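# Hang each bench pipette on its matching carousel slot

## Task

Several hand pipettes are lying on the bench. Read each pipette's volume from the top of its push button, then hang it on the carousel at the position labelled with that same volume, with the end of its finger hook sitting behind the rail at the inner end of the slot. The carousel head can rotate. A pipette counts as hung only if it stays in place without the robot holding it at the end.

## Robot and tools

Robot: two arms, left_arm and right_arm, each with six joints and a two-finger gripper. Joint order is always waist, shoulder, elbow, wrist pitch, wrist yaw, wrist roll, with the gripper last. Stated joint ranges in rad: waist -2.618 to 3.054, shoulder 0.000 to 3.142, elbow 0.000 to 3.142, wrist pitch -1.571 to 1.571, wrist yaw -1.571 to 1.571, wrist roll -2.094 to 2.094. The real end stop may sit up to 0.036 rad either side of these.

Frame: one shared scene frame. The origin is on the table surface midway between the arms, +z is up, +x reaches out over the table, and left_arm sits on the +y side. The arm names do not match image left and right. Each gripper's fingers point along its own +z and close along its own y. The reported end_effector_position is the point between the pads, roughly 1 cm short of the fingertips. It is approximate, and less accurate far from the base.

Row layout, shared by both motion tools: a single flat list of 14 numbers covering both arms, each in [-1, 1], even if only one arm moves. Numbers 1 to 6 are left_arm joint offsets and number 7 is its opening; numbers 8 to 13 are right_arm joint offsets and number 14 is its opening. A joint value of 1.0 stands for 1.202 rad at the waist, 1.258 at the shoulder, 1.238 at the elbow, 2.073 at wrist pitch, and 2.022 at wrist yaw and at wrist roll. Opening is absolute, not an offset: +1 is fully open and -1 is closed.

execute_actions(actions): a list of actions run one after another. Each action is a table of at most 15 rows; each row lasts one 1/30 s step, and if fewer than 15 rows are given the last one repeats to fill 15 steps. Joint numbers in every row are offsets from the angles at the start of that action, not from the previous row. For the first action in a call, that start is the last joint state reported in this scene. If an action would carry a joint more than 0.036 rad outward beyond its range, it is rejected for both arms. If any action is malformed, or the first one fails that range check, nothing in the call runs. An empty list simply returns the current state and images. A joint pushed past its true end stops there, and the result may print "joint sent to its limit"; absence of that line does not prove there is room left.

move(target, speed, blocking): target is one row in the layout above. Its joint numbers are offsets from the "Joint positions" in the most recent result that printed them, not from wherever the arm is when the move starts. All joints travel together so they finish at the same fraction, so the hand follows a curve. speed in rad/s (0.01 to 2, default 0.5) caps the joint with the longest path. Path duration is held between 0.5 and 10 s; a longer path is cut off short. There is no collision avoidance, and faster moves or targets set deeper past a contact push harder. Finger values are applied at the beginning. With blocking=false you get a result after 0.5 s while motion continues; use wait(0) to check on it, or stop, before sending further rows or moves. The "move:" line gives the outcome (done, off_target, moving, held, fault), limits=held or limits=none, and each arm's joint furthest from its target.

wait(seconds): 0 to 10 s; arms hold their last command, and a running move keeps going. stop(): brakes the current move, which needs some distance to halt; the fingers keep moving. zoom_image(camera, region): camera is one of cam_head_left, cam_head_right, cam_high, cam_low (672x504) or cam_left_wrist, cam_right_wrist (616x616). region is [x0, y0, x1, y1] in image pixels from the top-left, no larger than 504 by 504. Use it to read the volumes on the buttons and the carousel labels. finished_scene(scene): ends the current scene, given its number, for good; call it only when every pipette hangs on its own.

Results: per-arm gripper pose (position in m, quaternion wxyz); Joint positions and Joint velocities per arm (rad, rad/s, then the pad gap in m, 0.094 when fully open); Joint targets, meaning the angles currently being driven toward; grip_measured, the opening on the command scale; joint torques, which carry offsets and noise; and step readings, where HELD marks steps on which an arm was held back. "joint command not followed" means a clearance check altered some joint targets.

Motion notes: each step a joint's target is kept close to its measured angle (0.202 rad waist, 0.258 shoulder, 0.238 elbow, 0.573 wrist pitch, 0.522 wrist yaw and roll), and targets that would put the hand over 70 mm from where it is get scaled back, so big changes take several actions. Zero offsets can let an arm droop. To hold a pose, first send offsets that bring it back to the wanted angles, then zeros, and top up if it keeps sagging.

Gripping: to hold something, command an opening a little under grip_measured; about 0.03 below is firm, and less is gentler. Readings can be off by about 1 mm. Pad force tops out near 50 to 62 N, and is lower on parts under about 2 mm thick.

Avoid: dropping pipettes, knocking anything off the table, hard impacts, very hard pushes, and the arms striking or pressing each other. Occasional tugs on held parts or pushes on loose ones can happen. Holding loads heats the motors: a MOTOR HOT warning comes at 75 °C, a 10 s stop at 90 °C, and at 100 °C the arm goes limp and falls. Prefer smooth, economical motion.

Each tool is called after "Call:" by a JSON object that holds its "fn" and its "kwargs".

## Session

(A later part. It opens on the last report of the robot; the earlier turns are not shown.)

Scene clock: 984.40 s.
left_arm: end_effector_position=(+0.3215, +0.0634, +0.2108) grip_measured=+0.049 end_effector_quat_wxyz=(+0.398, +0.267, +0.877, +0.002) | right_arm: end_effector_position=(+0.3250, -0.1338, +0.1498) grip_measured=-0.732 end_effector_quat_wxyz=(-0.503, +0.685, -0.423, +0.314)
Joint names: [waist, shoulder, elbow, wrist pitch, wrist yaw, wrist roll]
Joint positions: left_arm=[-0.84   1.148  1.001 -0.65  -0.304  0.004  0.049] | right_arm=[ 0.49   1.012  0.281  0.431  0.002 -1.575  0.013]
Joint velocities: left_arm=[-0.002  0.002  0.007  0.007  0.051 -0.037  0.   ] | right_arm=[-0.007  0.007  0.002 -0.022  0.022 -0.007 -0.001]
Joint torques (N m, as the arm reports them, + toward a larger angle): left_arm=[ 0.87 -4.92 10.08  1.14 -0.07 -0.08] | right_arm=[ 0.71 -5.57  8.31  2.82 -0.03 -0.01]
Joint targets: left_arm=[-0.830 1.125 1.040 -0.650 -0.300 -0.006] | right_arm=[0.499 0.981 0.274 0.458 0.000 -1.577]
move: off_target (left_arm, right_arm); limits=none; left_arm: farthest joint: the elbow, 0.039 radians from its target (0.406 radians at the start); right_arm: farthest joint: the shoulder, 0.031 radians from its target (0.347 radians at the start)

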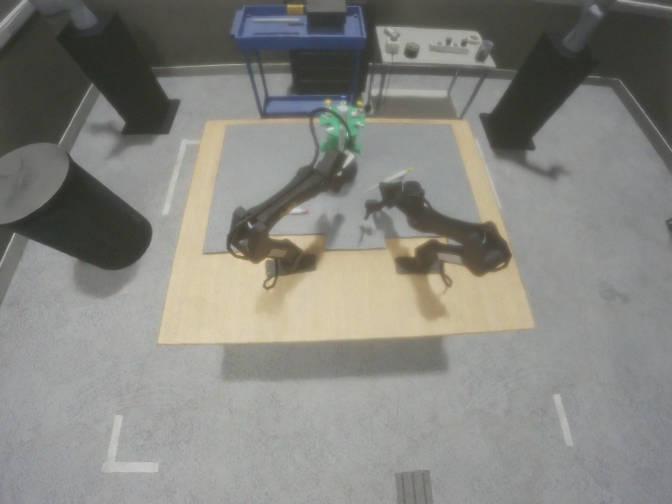

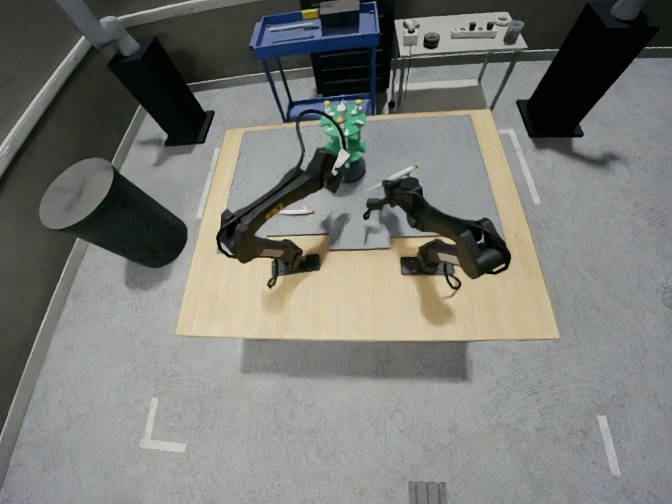

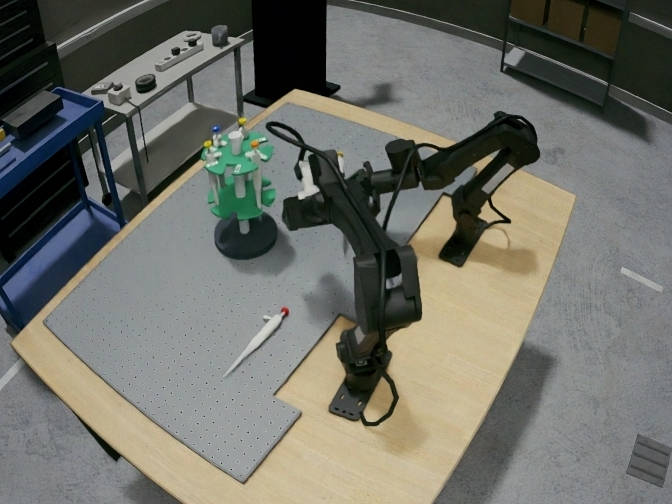

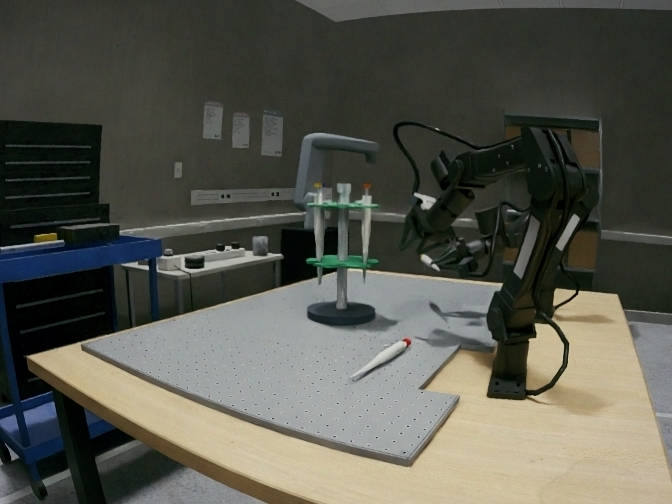

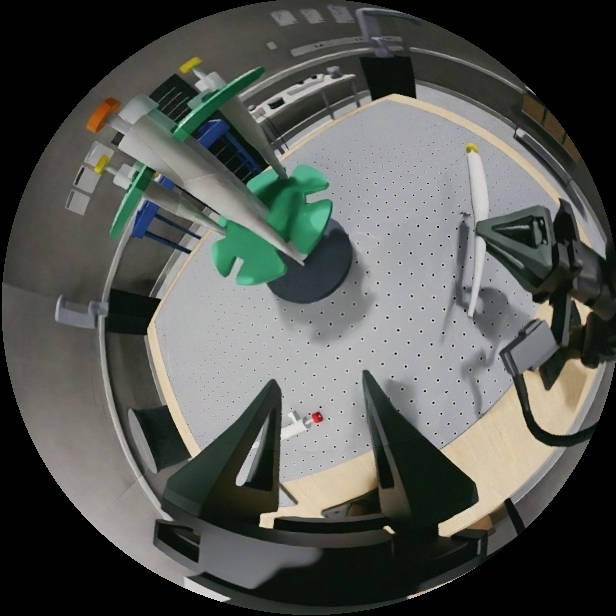

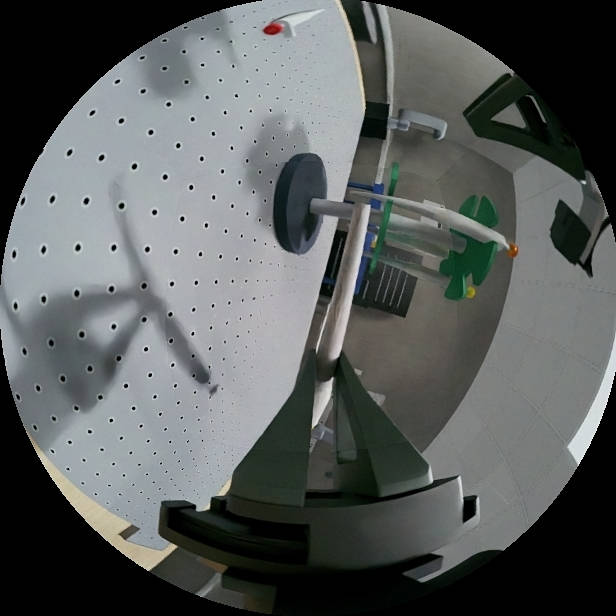

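Call:
{"fn": "move", "kwargs": {"target": [0.2255,0.3521,0.4984,-0.4419,0.2532,-0.005,0.05, 0.5557,0.1169,0.0985,0.0405,-0.001,0,-0.78], "speed": 1.2}}

Scene clock: 1004.87 s.
left_arm: end_effector_position=(+0.2653, +0.0906, +0.1946) grip_measured=+0.049 end_effector_quat_wxyz=(-0.020, +0.222, +0.970, -0.094) | right_arm: end_effector_position=(+0.1793, +0.0445, +0.1586) grip_measured=-0.732 end_effector_quat_wxyz=(-0.582, +0.782, -0.178, +0.135)
Joint names: [waist, shoulder, elbow, wrist pitch, wrist yaw, wrist roll]
Joint positions: left_arm=[-0.578  1.59   1.578 -1.557  0.193 -0.001  0.049] | right_arm=[ 1.15   1.148  0.369  0.487  0.002 -1.575  0.013]
Joint velocities: left_arm=[-0.007  0.007 -0.007  0.066 -0.066 -0.081  0.001] | right_arm=[-0.017  0.002 -0.012  0.007 -0.022 -0.022  0.   ]
Joint torques (N m, as the arm reports them, + toward a larger angle): left_arm=[ 0.76 -5.59  8.94  0.03  0.27 -0.04] | right_arm=[ 0.49 -2.85 11.7   2.81 -0.03  0.02]
Joint targets: left_arm=[-0.569 1.591 1.618 -1.565 0.208 -0.006] | right_arm=[1.157 1.160 0.403 0.515 0.000 -1.575]
move: off_target (left_arm, right_arm); limits=none; left_arm: farthest joint: the elbow, 0.040 radians from its target (0.617 radians at the start); right_arm: farthest joint: the elbow, 0.034 radians from its target (0.122 radians at the start)

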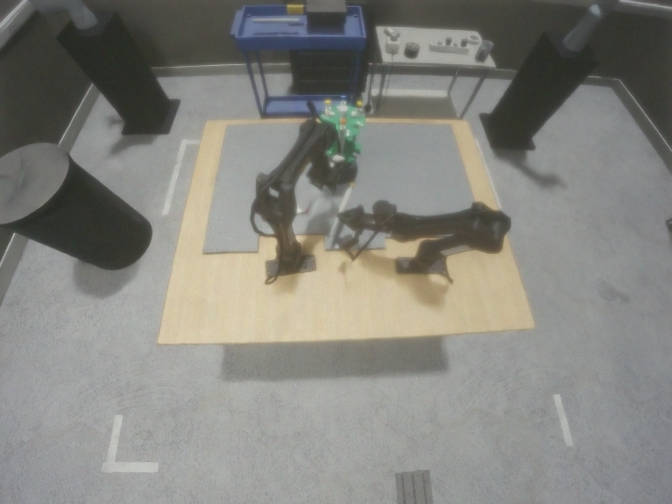

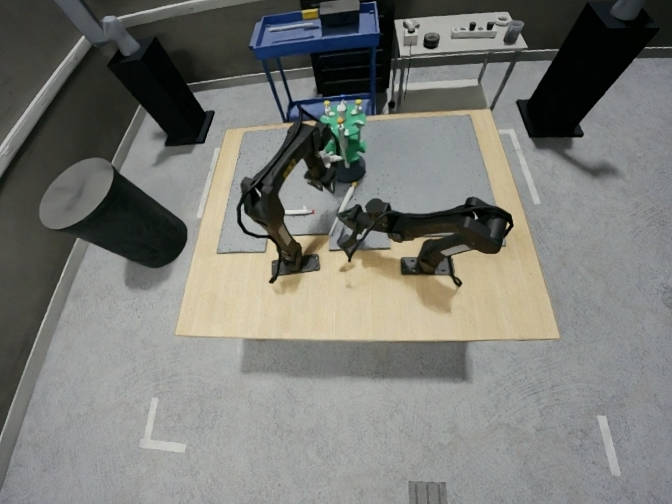

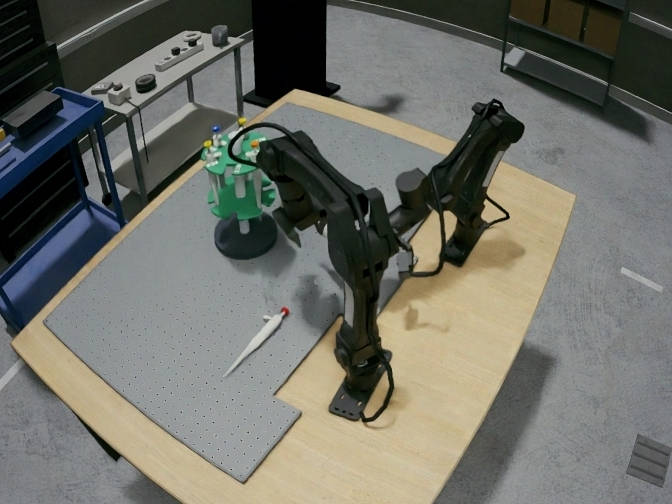

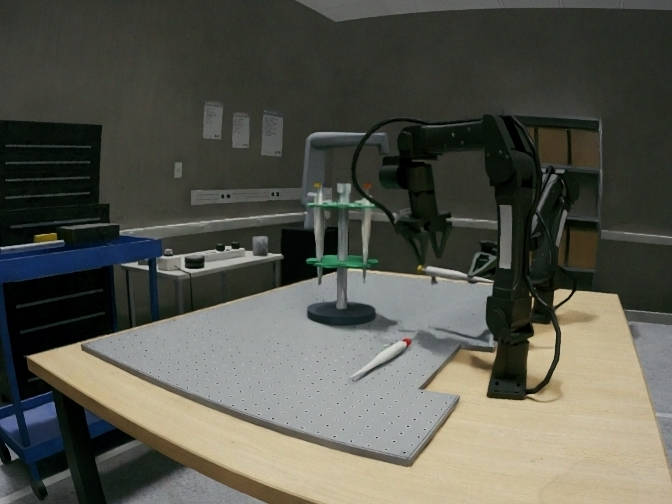

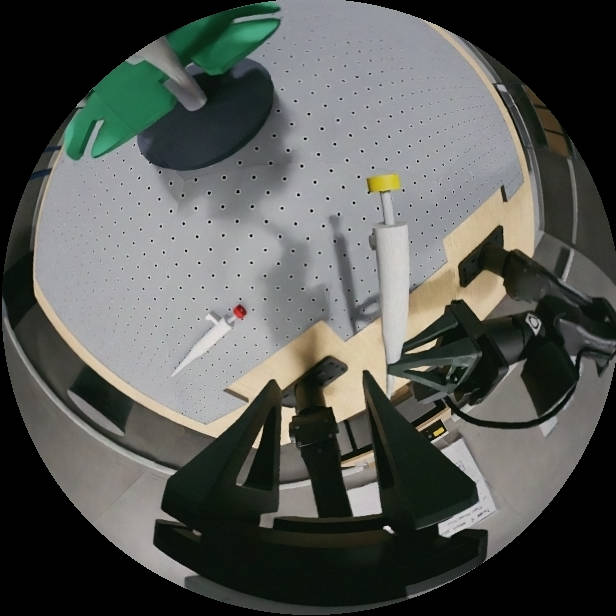

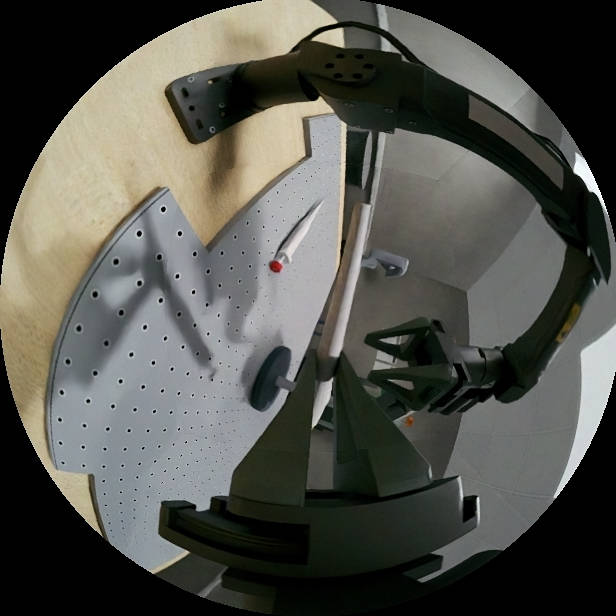

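Call:
{"fn": "move", "kwargs": {"target": [0.006,0.001,0.03,-0.004,0.0074,-0.002,0.05, 0.004,0.2941,0.2052,0.0777,-0.001,0,-0.78], "speed": 0.7}}

Call:
{"fn": "zoom_image", "kwargs": {"camera": "cam_left_wrist", "region": [170, 130, 470, 430]}}

Call:
{"fn": "zoom_image", "kwargs": {"camera": "cam_low", "region": [380, 190, 520, 330]}}

Scene clock: 1015.37 s.
left_arm: end_effector_position=(+0.2652, +0.0906, +0.1946) grip_measured=+0.049 end_effector_quat_wxyz=(-0.021, +0.222, +0.970, -0.094) | right_arm: end_effector_position=(+0.2104, +0.1091, +0.1510) grip_measured=-0.732 end_effector_quat_wxyz=(-0.579, +0.784, -0.178, +0.134)
Joint names: [waist, shoulder, elbow, wrist pitch, wrist yaw, wrist roll]
Joint positions: left_arm=[-0.578  1.59   1.578 -1.557  0.193 -0.002  0.049] | right_arm=[ 1.15   1.51   0.592  0.62   0.002 -1.575  0.013]
Joint velocities: left_arm=[ 0.007 -0.002 -0.007  0.022  0.007  0.022 -0.   ] | right_arm=[ 0.012 -0.002  0.007 -0.007 -0.022 -0.139 -0.001]
Joint torques (N m, as the arm reports them, + toward a larger angle): left_arm=[ 0.61 -5.61  8.77  0.03  0.28 -0.03] | right_arm=[ 0.37 -6.59 10.95  2.82 -0.02  0.01]
Joint targets: left_arm=[-0.571 1.591 1.616 -1.565 0.208 -0.006] | right_arm=[1.155 1.518 0.623 0.648 -0.000 -1.575]
move: off_target (left_arm, right_arm); limits=none; left_arm: farthest joint: the elbow, 0.037 radians from its target (0.037 radians at the start); right_arm: farthest joint: the elbow, 0.031 radians from its target (0.254 radians at the start)

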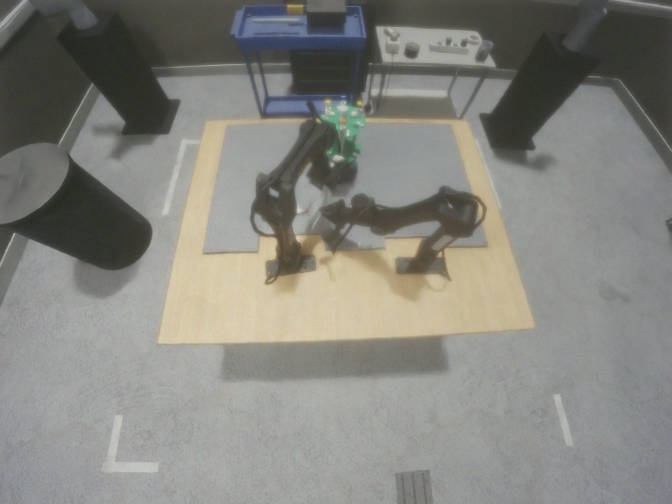

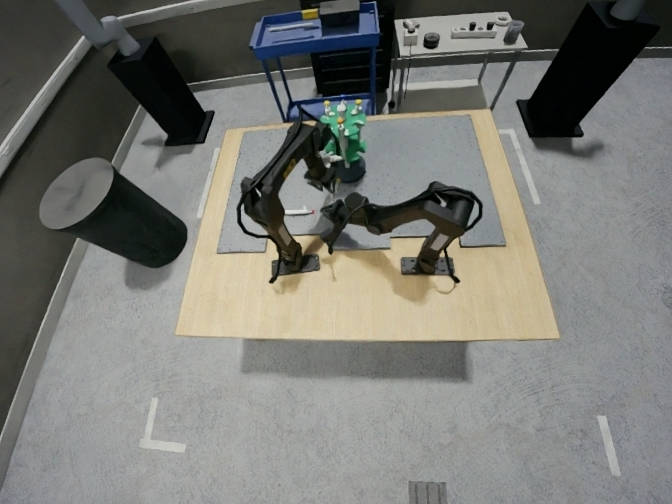

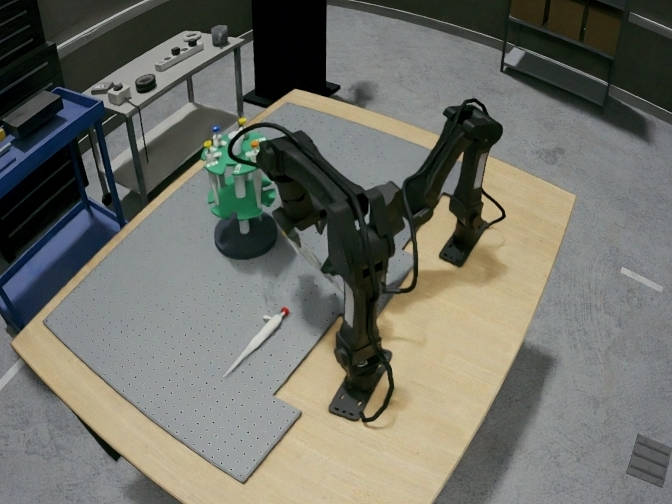

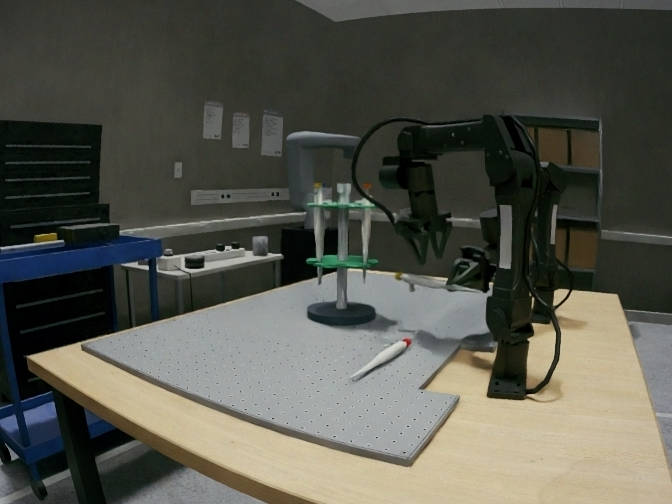

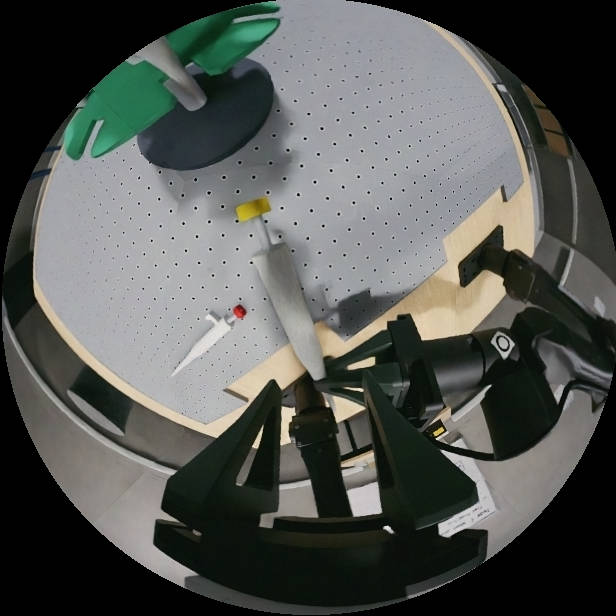

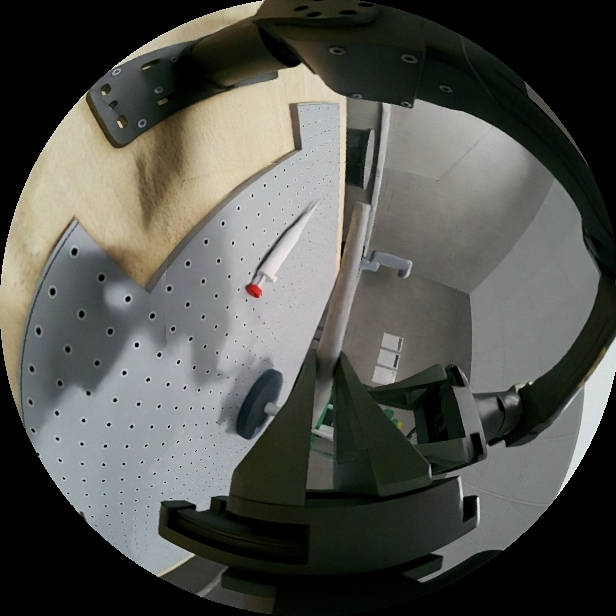

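Region (170, 130, 470, 430) of cam_left_wrist's 616x616 image, scaled by 1.680, with more detail than that image has.

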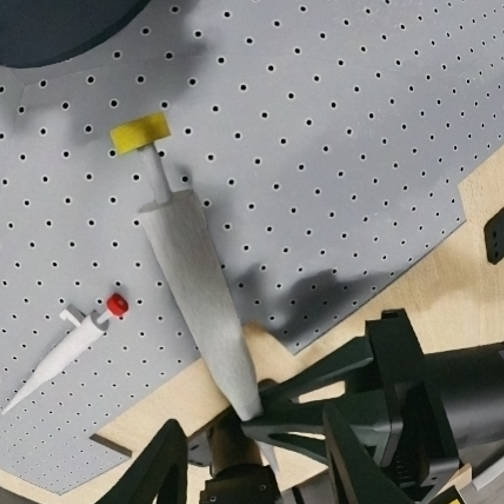

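Region (380, 190, 520, 330) of cam_low's 672x504 image, scaled by 3.600, with more detail than that image has.

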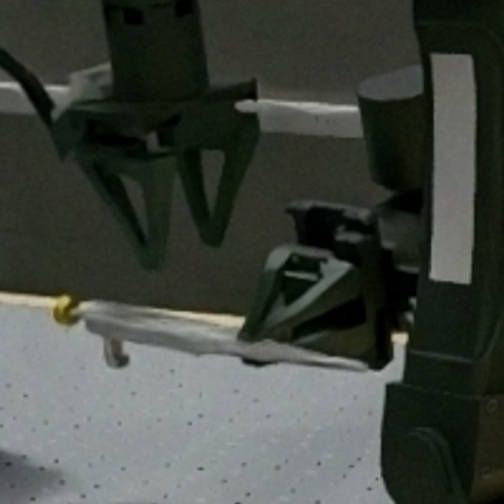

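Call:
{"fn": "move", "kwargs": {"target": [0.005,-0.0556,-0.1842,0.0878,0.0074,-0.052,0.05, 0.004,0.005,0.024,0.0135,-0.001,0,-0.78], "speed": 0.5}}

Call:
{"fn": "zoom_image", "kwargs": {"camera": "cam_low", "region": [380, 200, 520, 340]}}

Scene clock: 1053.67 s.
left_arm: end_effector_position=(+0.2587, +0.0935, +0.1506) grip_measured=+0.049 end_effector_quat_wxyz=(-0.031, +0.172, +0.980, -0.092) | right_arm: end_effector_position=(+0.2105, +0.1091, +0.1511) grip_measured=-0.732 end_effector_quat_wxyz=(-0.579, +0.784, -0.178, +0.134)
Joint names: [waist, shoulder, elbow, wrist pitch, wrist yaw, wrist roll]
Joint positions: left_arm=[-0.578  1.551  1.363 -1.393  0.194 -0.101  0.049] | right_arm=[ 1.15   1.51   0.592  0.621  0.002 -1.575  0.013]
Joint velocities: left_arm=[-0.007 -0.002  0.017  0.007 -0.007  0.022 -0.   ] | right_arm=[-0.007 -0.017 -0.012  0.022 -0.037  0.022 -0.001]
Joint torques (N m, as the arm reports them, + toward a larger angle): left_arm=[ 0.51 -7.9   5.12  0.25  0.27 -0.05] | right_arm=[ 0.34 -6.73 10.78  2.81 -0.04  0.01]
Joint targets: left_arm=[-0.572 1.520 1.350 -1.375 0.208 -0.106] | right_arm=[1.155 1.516 0.621 0.648 -0.000 -1.575]
move: off_target (left_arm, right_arm); limits=none; left_arm: farthest joint: the shoulder, 0.031 radians from its target (0.070 radians at the start); right_arm: farthest joint: the elbow, 0.030 radians from its target (0.030 radians at the start)

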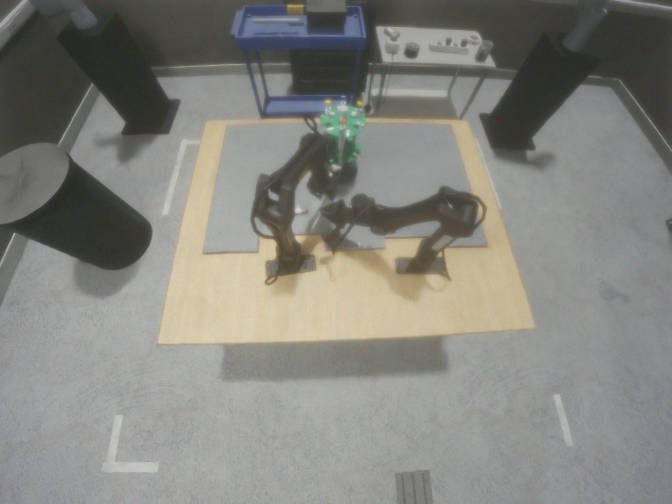

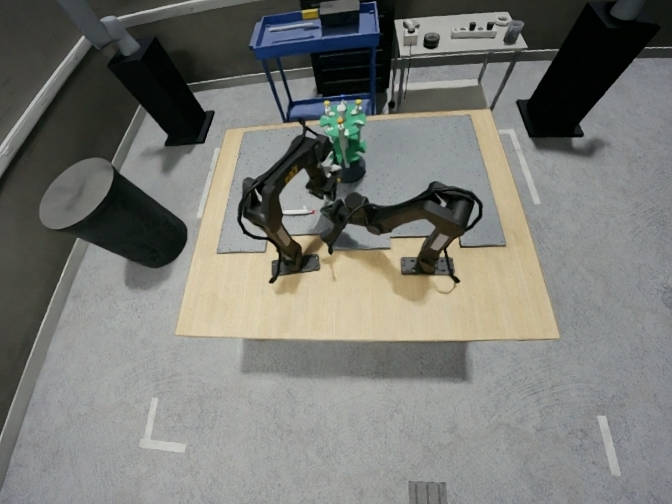

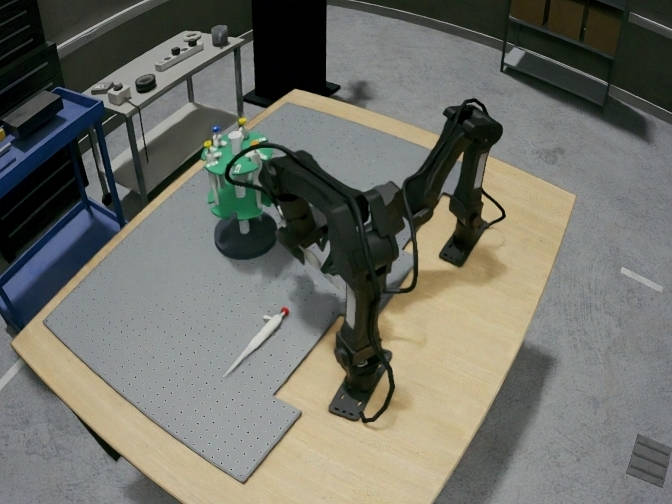

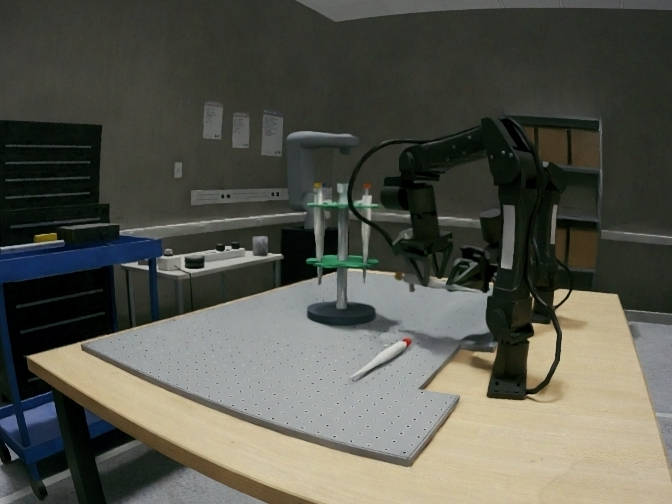

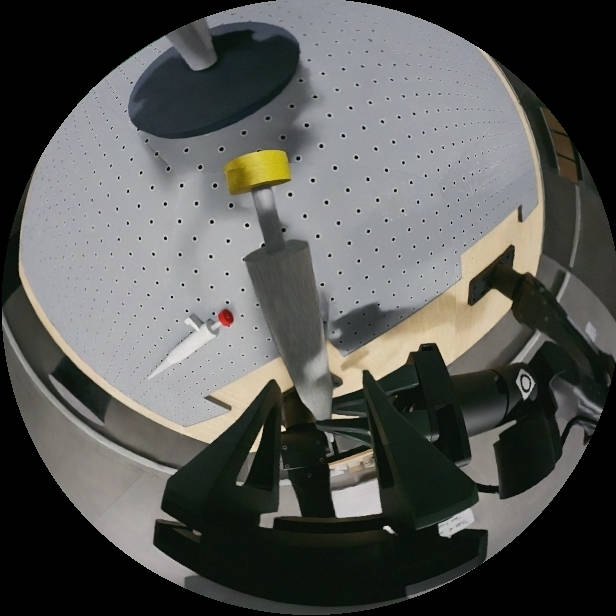

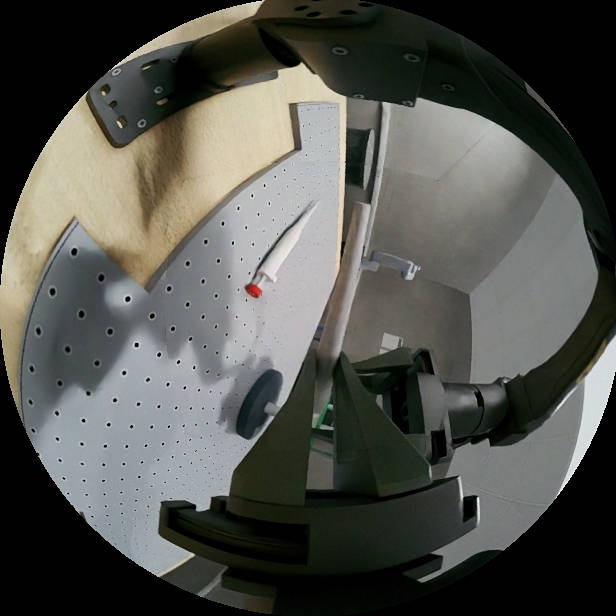

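Region (380, 200, 520, 340) of cam_low's 672x504 image, scaled by 3.600, with more detail than that image has.

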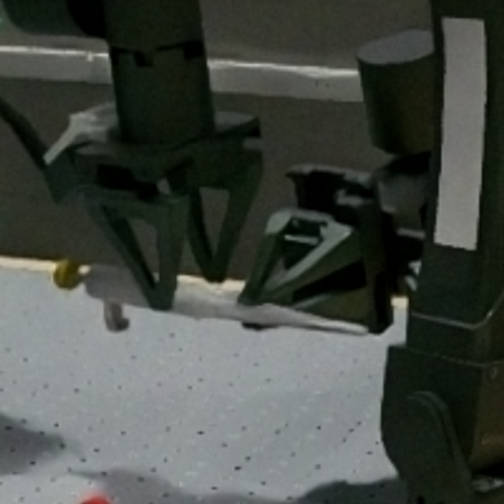

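Call:
{"fn": "zoom_image", "kwargs": {"camera": "cam_left_wrist", "region": [170, 140, 470, 440]}}

Region (170, 140, 470, 440) of cam_left_wrist's 616x616 image, scaled by 1.680, with more detail than that image has.

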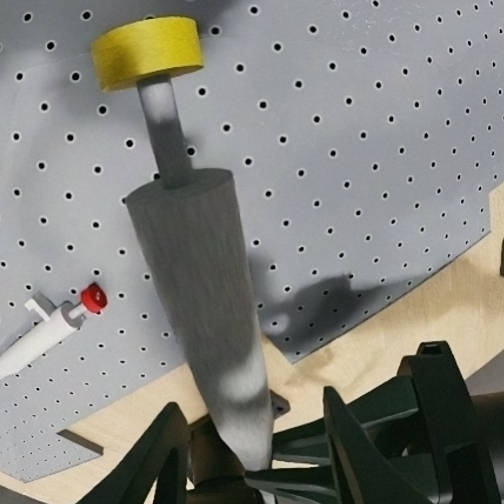

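Call:
{"fn": "zoom_image", "kwargs": {"camera": "cam_low", "region": [390, 250, 470, 300]}}

Call:
{"fn": "zoom_image", "kwargs": {"camera": "cam_right_wrist", "region": [260, 300, 460, 500]}}

Region (390, 250, 470, 300) of cam_low's 672x504 image, scaled by 6.300, with more detail than that image has; it fills the top 315 rows of this view, and the rest is white.

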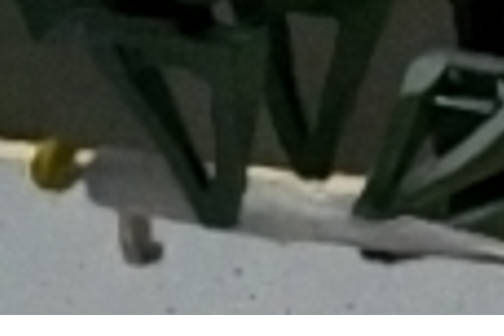

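Region (260, 300, 460, 500) of cam_right_wrist's 616x616 image, scaled by 2.520, with more detail than that image has.

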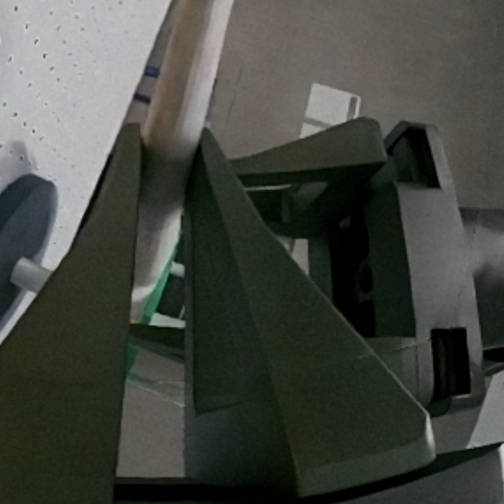

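Call:
{"fn": "execute_actions", "kwargs": {"actions": [[[0.006,-0.024,-0.011,0.009,0.007,0.0,0.05, 0.004,0.005,0.024,0.013,-0.001,0,-0.78],[0.007,-0.024,-0.0122,0.0099,0.007,0.002,0.05, 0.004,0.005,0.024,0.013,-0.001,0,-0.78],[0.008,-0.024,-0.0141,0.0113,0.007,0.004,0.03, 0.004,0.005,0.024,0.013,-0.001,0,-0.78],[0.009,-0.024,-0.0166,0.013,0.007,0.006,0.0, 0.004,0.005,0.024,0.013,-0.001,0,-0.78],[0.01,-0.024,-0.0195,0.0151,0.007,0.007,-0.03, 0.004,0.005,0.024,0.013,-0.001,0,-0.78],[0.011,-0.024,-0.0227,0.0174,0.007,0.008,-0.06, 0.004,0.005,0.024,0.013,-0.001,0,-0.78],[0.012,-0.024,-0.0261,0.0198,0.007,0.009,-0.09, 0.004,0.005,0.024,0.013,-0.001,0,-0.78],[0.013,-0.024,-0.0296,0.0222,0.007,0.01,-0.12, 0.004,0.005,0.024,0.013,-0.001,0,-0.78],[0.014,-0.024,-0.033,0.0246,0.007,0.012,-0.15, 0.004,0.005,0.024,0.013,-0.001,0,-0.78],[0.015,-0.024,-0.0362,0.0269,0.007,0.013,-0.18, 0.004,0.005,0.024,0.013,-0.001,0,-0.78],[0.0155,-0.024,-0.0391,0.029,0.007,0.014,-0.21, 0.004,0.005,0.024,0.013,-0.001,0,-0.78],[0.016,-0.024,-0.0416,0.0307,0.007,0.015,-0.24, 0.004,0.005,0.024,0.013,-0.001,0,-0.78],[0.0163,-0.024,-0.0435,0.0321,0.007,0.0155,-0.27, 0.004,0.005,0.024,0.013,-0.001,0,-0.78],[0.0165,-0.024,-0.0448,0.033,0.007,0.016,-0.3, 0.004,0.005,0.024,0.013,-0.001,0,-0.78],[0.0166,-0.024,-0.0452,0.0333,0.007,0.016,-0.32, 0.004,0.005,0.024,0.013,-0.001,0,-0.78]]]}}

Call:
{"fn": "wait", "kwargs": {"seconds": 0.3}}

Call:
{"fn": "zoom_image", "kwargs": {"camera": "cam_left_wrist", "region": [200, 280, 420, 500]}}

Call:
{"fn": "zoom_image", "kwargs": {"camera": "cam_low", "region": [390, 250, 470, 300]}}

Scene clock: 1106.53 s.
left_arm: end_effector_position=(+0.2597, +0.0956, +0.1407) grip_measured=-0.308 end_effector_quat_wxyz=(-0.031, +0.176, +0.979, -0.093) | right_arm: end_effector_position=(+0.2105, +0.1091, +0.1511) grip_measured=-0.732 end_effector_quat_wxyz=(-0.579, +0.784, -0.178, +0.134)
Joint names: [waist, shoulder, elbow, wrist pitch, wrist yaw, wrist roll]
Joint positions: left_arm=[-0.568  1.55   1.322 -1.355  0.195 -0.084  0.033] | right_arm=[ 1.15   1.51   0.592  0.621  0.002 -1.575  0.013]
Joint velocities: left_arm=[-0.007 -0.007 -0.042  0.037  0.037  0.007 -0.023] | right_arm=[-0.007 -0.002  0.012  0.007  0.007  0.037 -0.   ]
Joint torques (N m, as the arm reports them, + toward a larger angle): left_arm=[ 0.89 -7.73  5.27  0.26  0.26  0.07] | right_arm=[ 0.28 -6.66 10.8   2.82 -0.04  0.01]
Joint targets: left_arm=[-0.558 1.521 1.307 -1.324 0.208 -0.069] | right_arm=[1.155 1.516 0.621 0.647 -0.000 -1.575]
Step readings (joint positions):
0: left_arm=[-0.578 1.551 1.363 -1.393 0.194 -0.102] | right_arm=[1.150 1.510 0.592 0.621 0.002 -1.575]
1: left_arm=[-0.578 1.551 1.363 -1.393 0.194 -0.102] | right_arm=[1.150 1.510 0.592 0.621 0.002 -1.575]
2: left_arm=[-0.578 1.551 1.363 -1.392 0.194 -0.102] | right_arm=[1.150 1.510 0.592 0.621 0.002 -1.575]
4: left_arm=[-0.578 1.551 1.363 -1.390 0.195 -0.101] | right_arm=[1.150 1.510 0.592 0.621 0.002 -1.575]
8: left_arm=[-0.576 1.550 1.351 -1.377 0.195 -0.096] | right_arm=[1.150 1.510 0.592 0.621 0.002 -1.575]
15: Joint positions above

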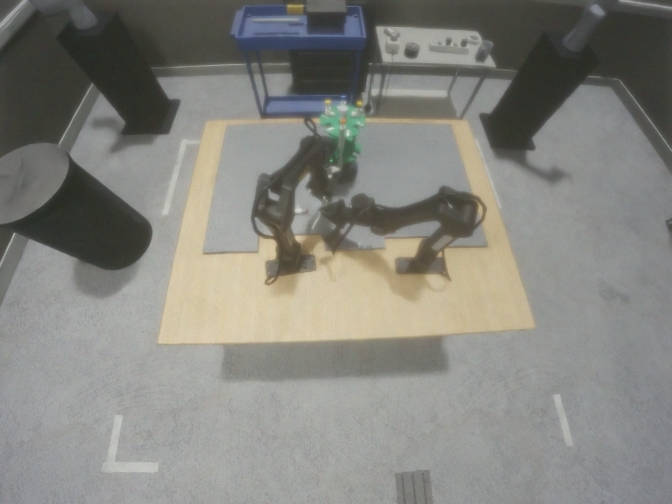

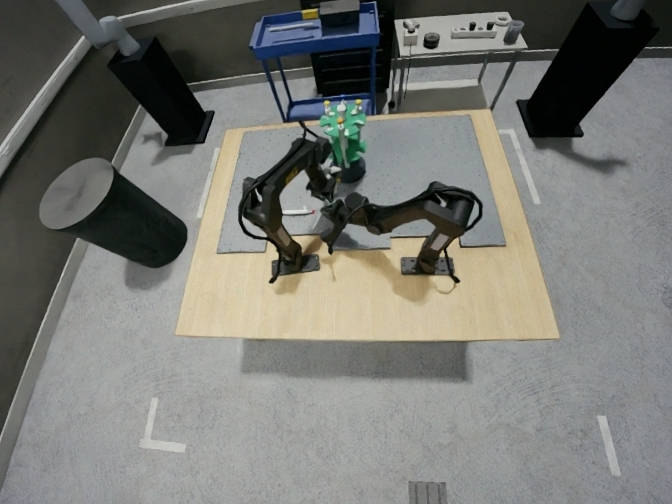

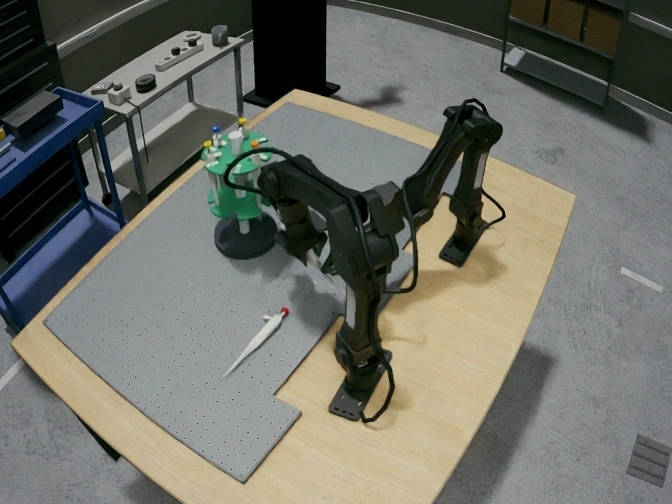

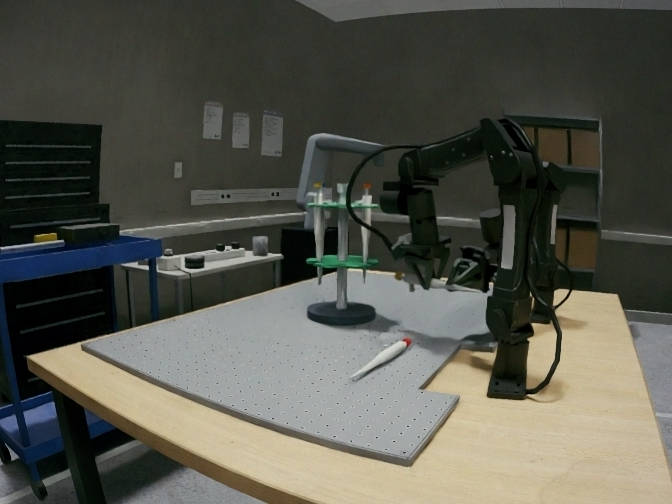

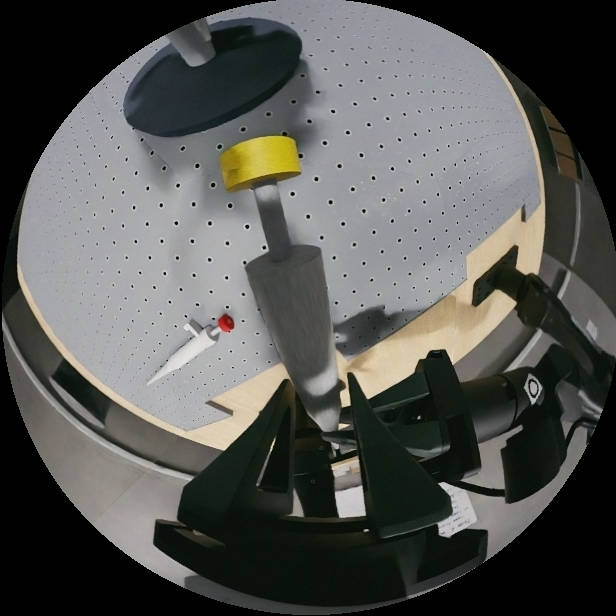

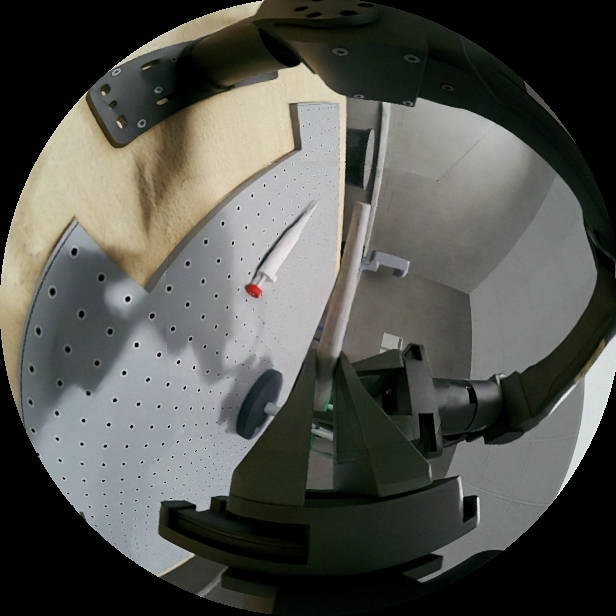

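Scene clock: 1106.83 s.
left_arm: end_effector_position=(+0.2619, +0.0946, +0.1402) grip_measured=-0.319 end_effector_quat_wxyz=(-0.026, +0.179, +0.979, -0.094) | right_arm: end_effector_position=(+0.2105, +0.1091, +0.1511) grip_measured=-0.732 end_effector_quat_wxyz=(-0.579, +0.784, -0.178, +0.134)
Joint names: [waist, shoulder, elbow, wrist pitch, wrist yaw, wrist roll]
Joint positions: left_arm=[-0.568  1.55   1.32  -1.343  0.195 -0.079  0.032] | right_arm=[ 1.15   1.51   0.592  0.621  0.002 -1.575  0.013]
Joint velocities: left_arm=[ 0.012 -0.017  0.007  0.007 -0.037 -0.007 -0.001] | right_arm=[-0.002 -0.017 -0.027  0.022  0.037  0.022 -0.   ]
Joint torques (N m, as the arm reports them, + toward a larger angle): left_arm=[ 0.88 -7.74  5.11  0.28  0.26  0.08] | right_arm=[ 0.37 -6.7  10.86  2.8  -0.04  0.  ]
Joint targets: left_arm=[-0.558 1.521 1.307 -1.324 0.208 -0.069] | right_arm=[1.155 1.516 0.621 0.647 -0.000 -1.575]
wait: 0.30 s; no rest

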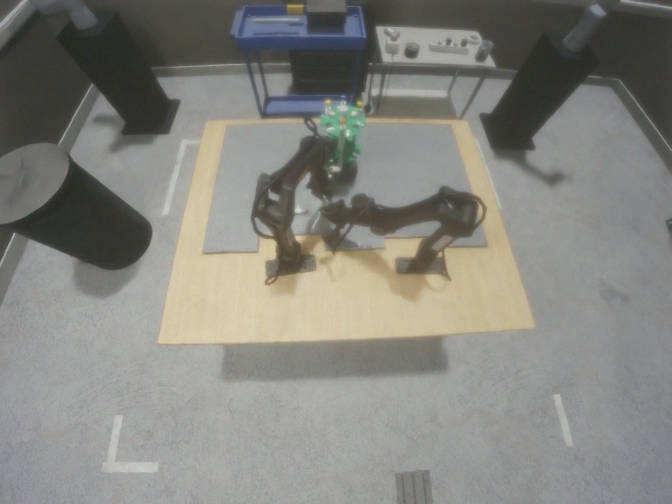

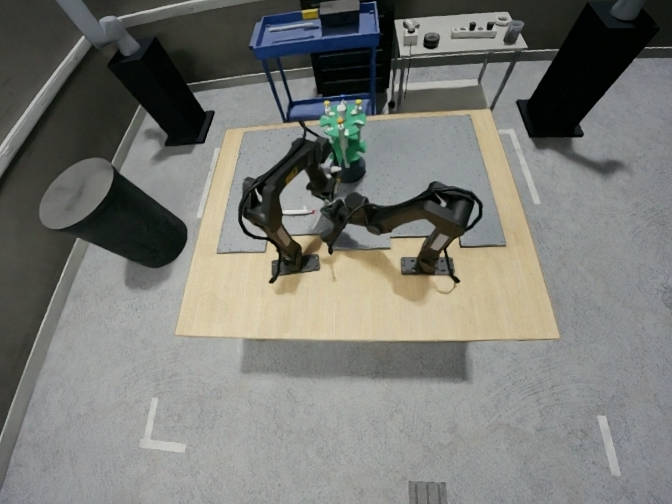

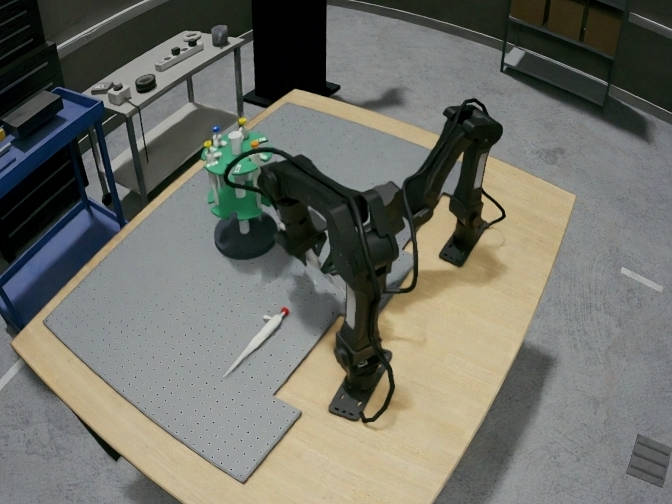

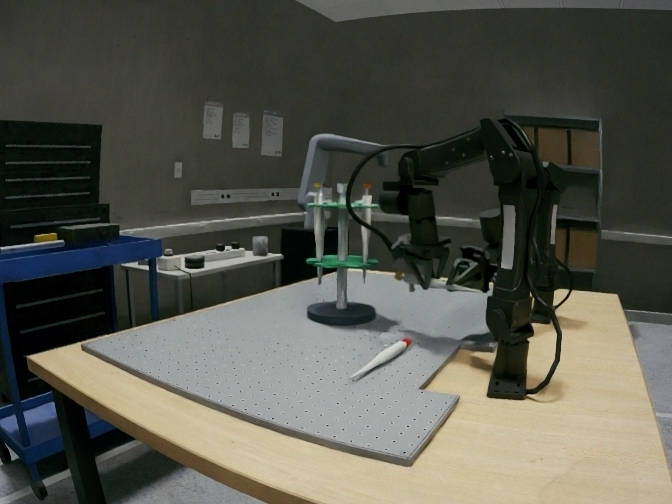

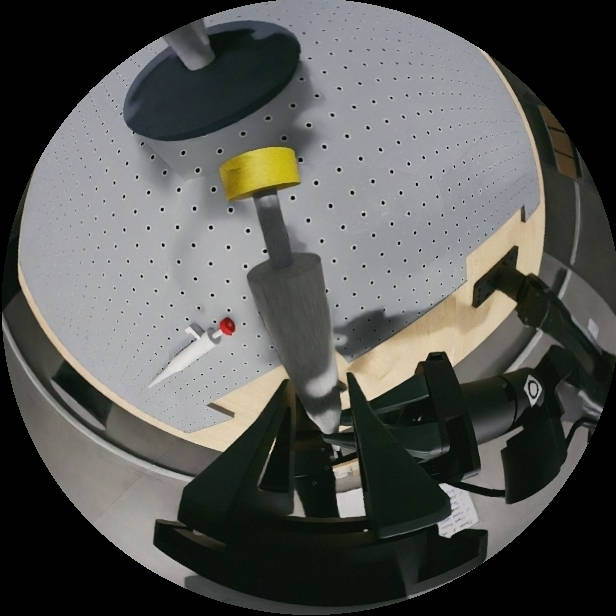

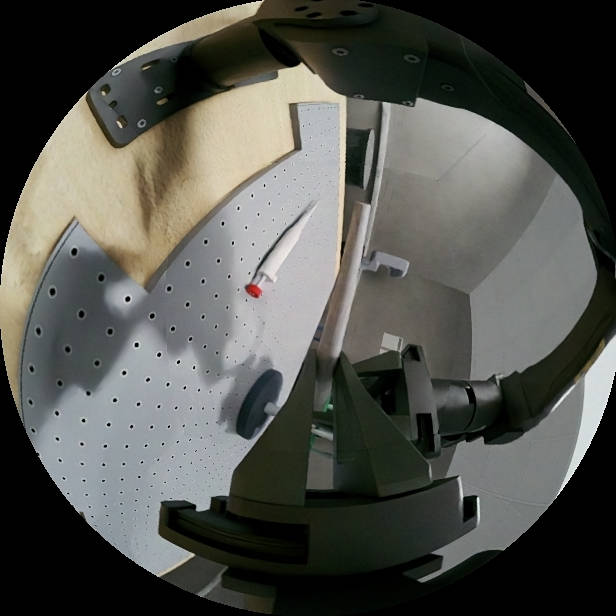

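Region (200, 280, 420, 500) of cam_left_wrist's 616x616 image, scaled by 2.291, with more detail than that image has.

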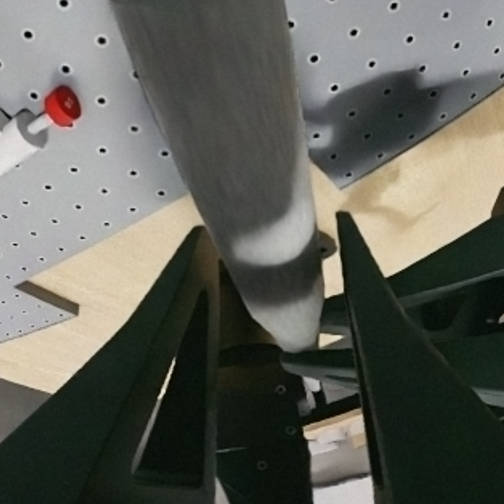

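Region (390, 250, 470, 300) of cam_low's 672x504 image, scaled by 6.300, with more detail than that image has; it fills the top 315 rows of this view, and the rest is white.

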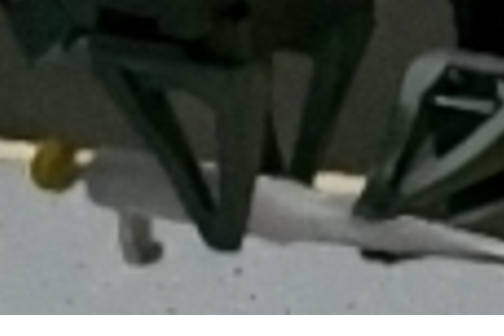

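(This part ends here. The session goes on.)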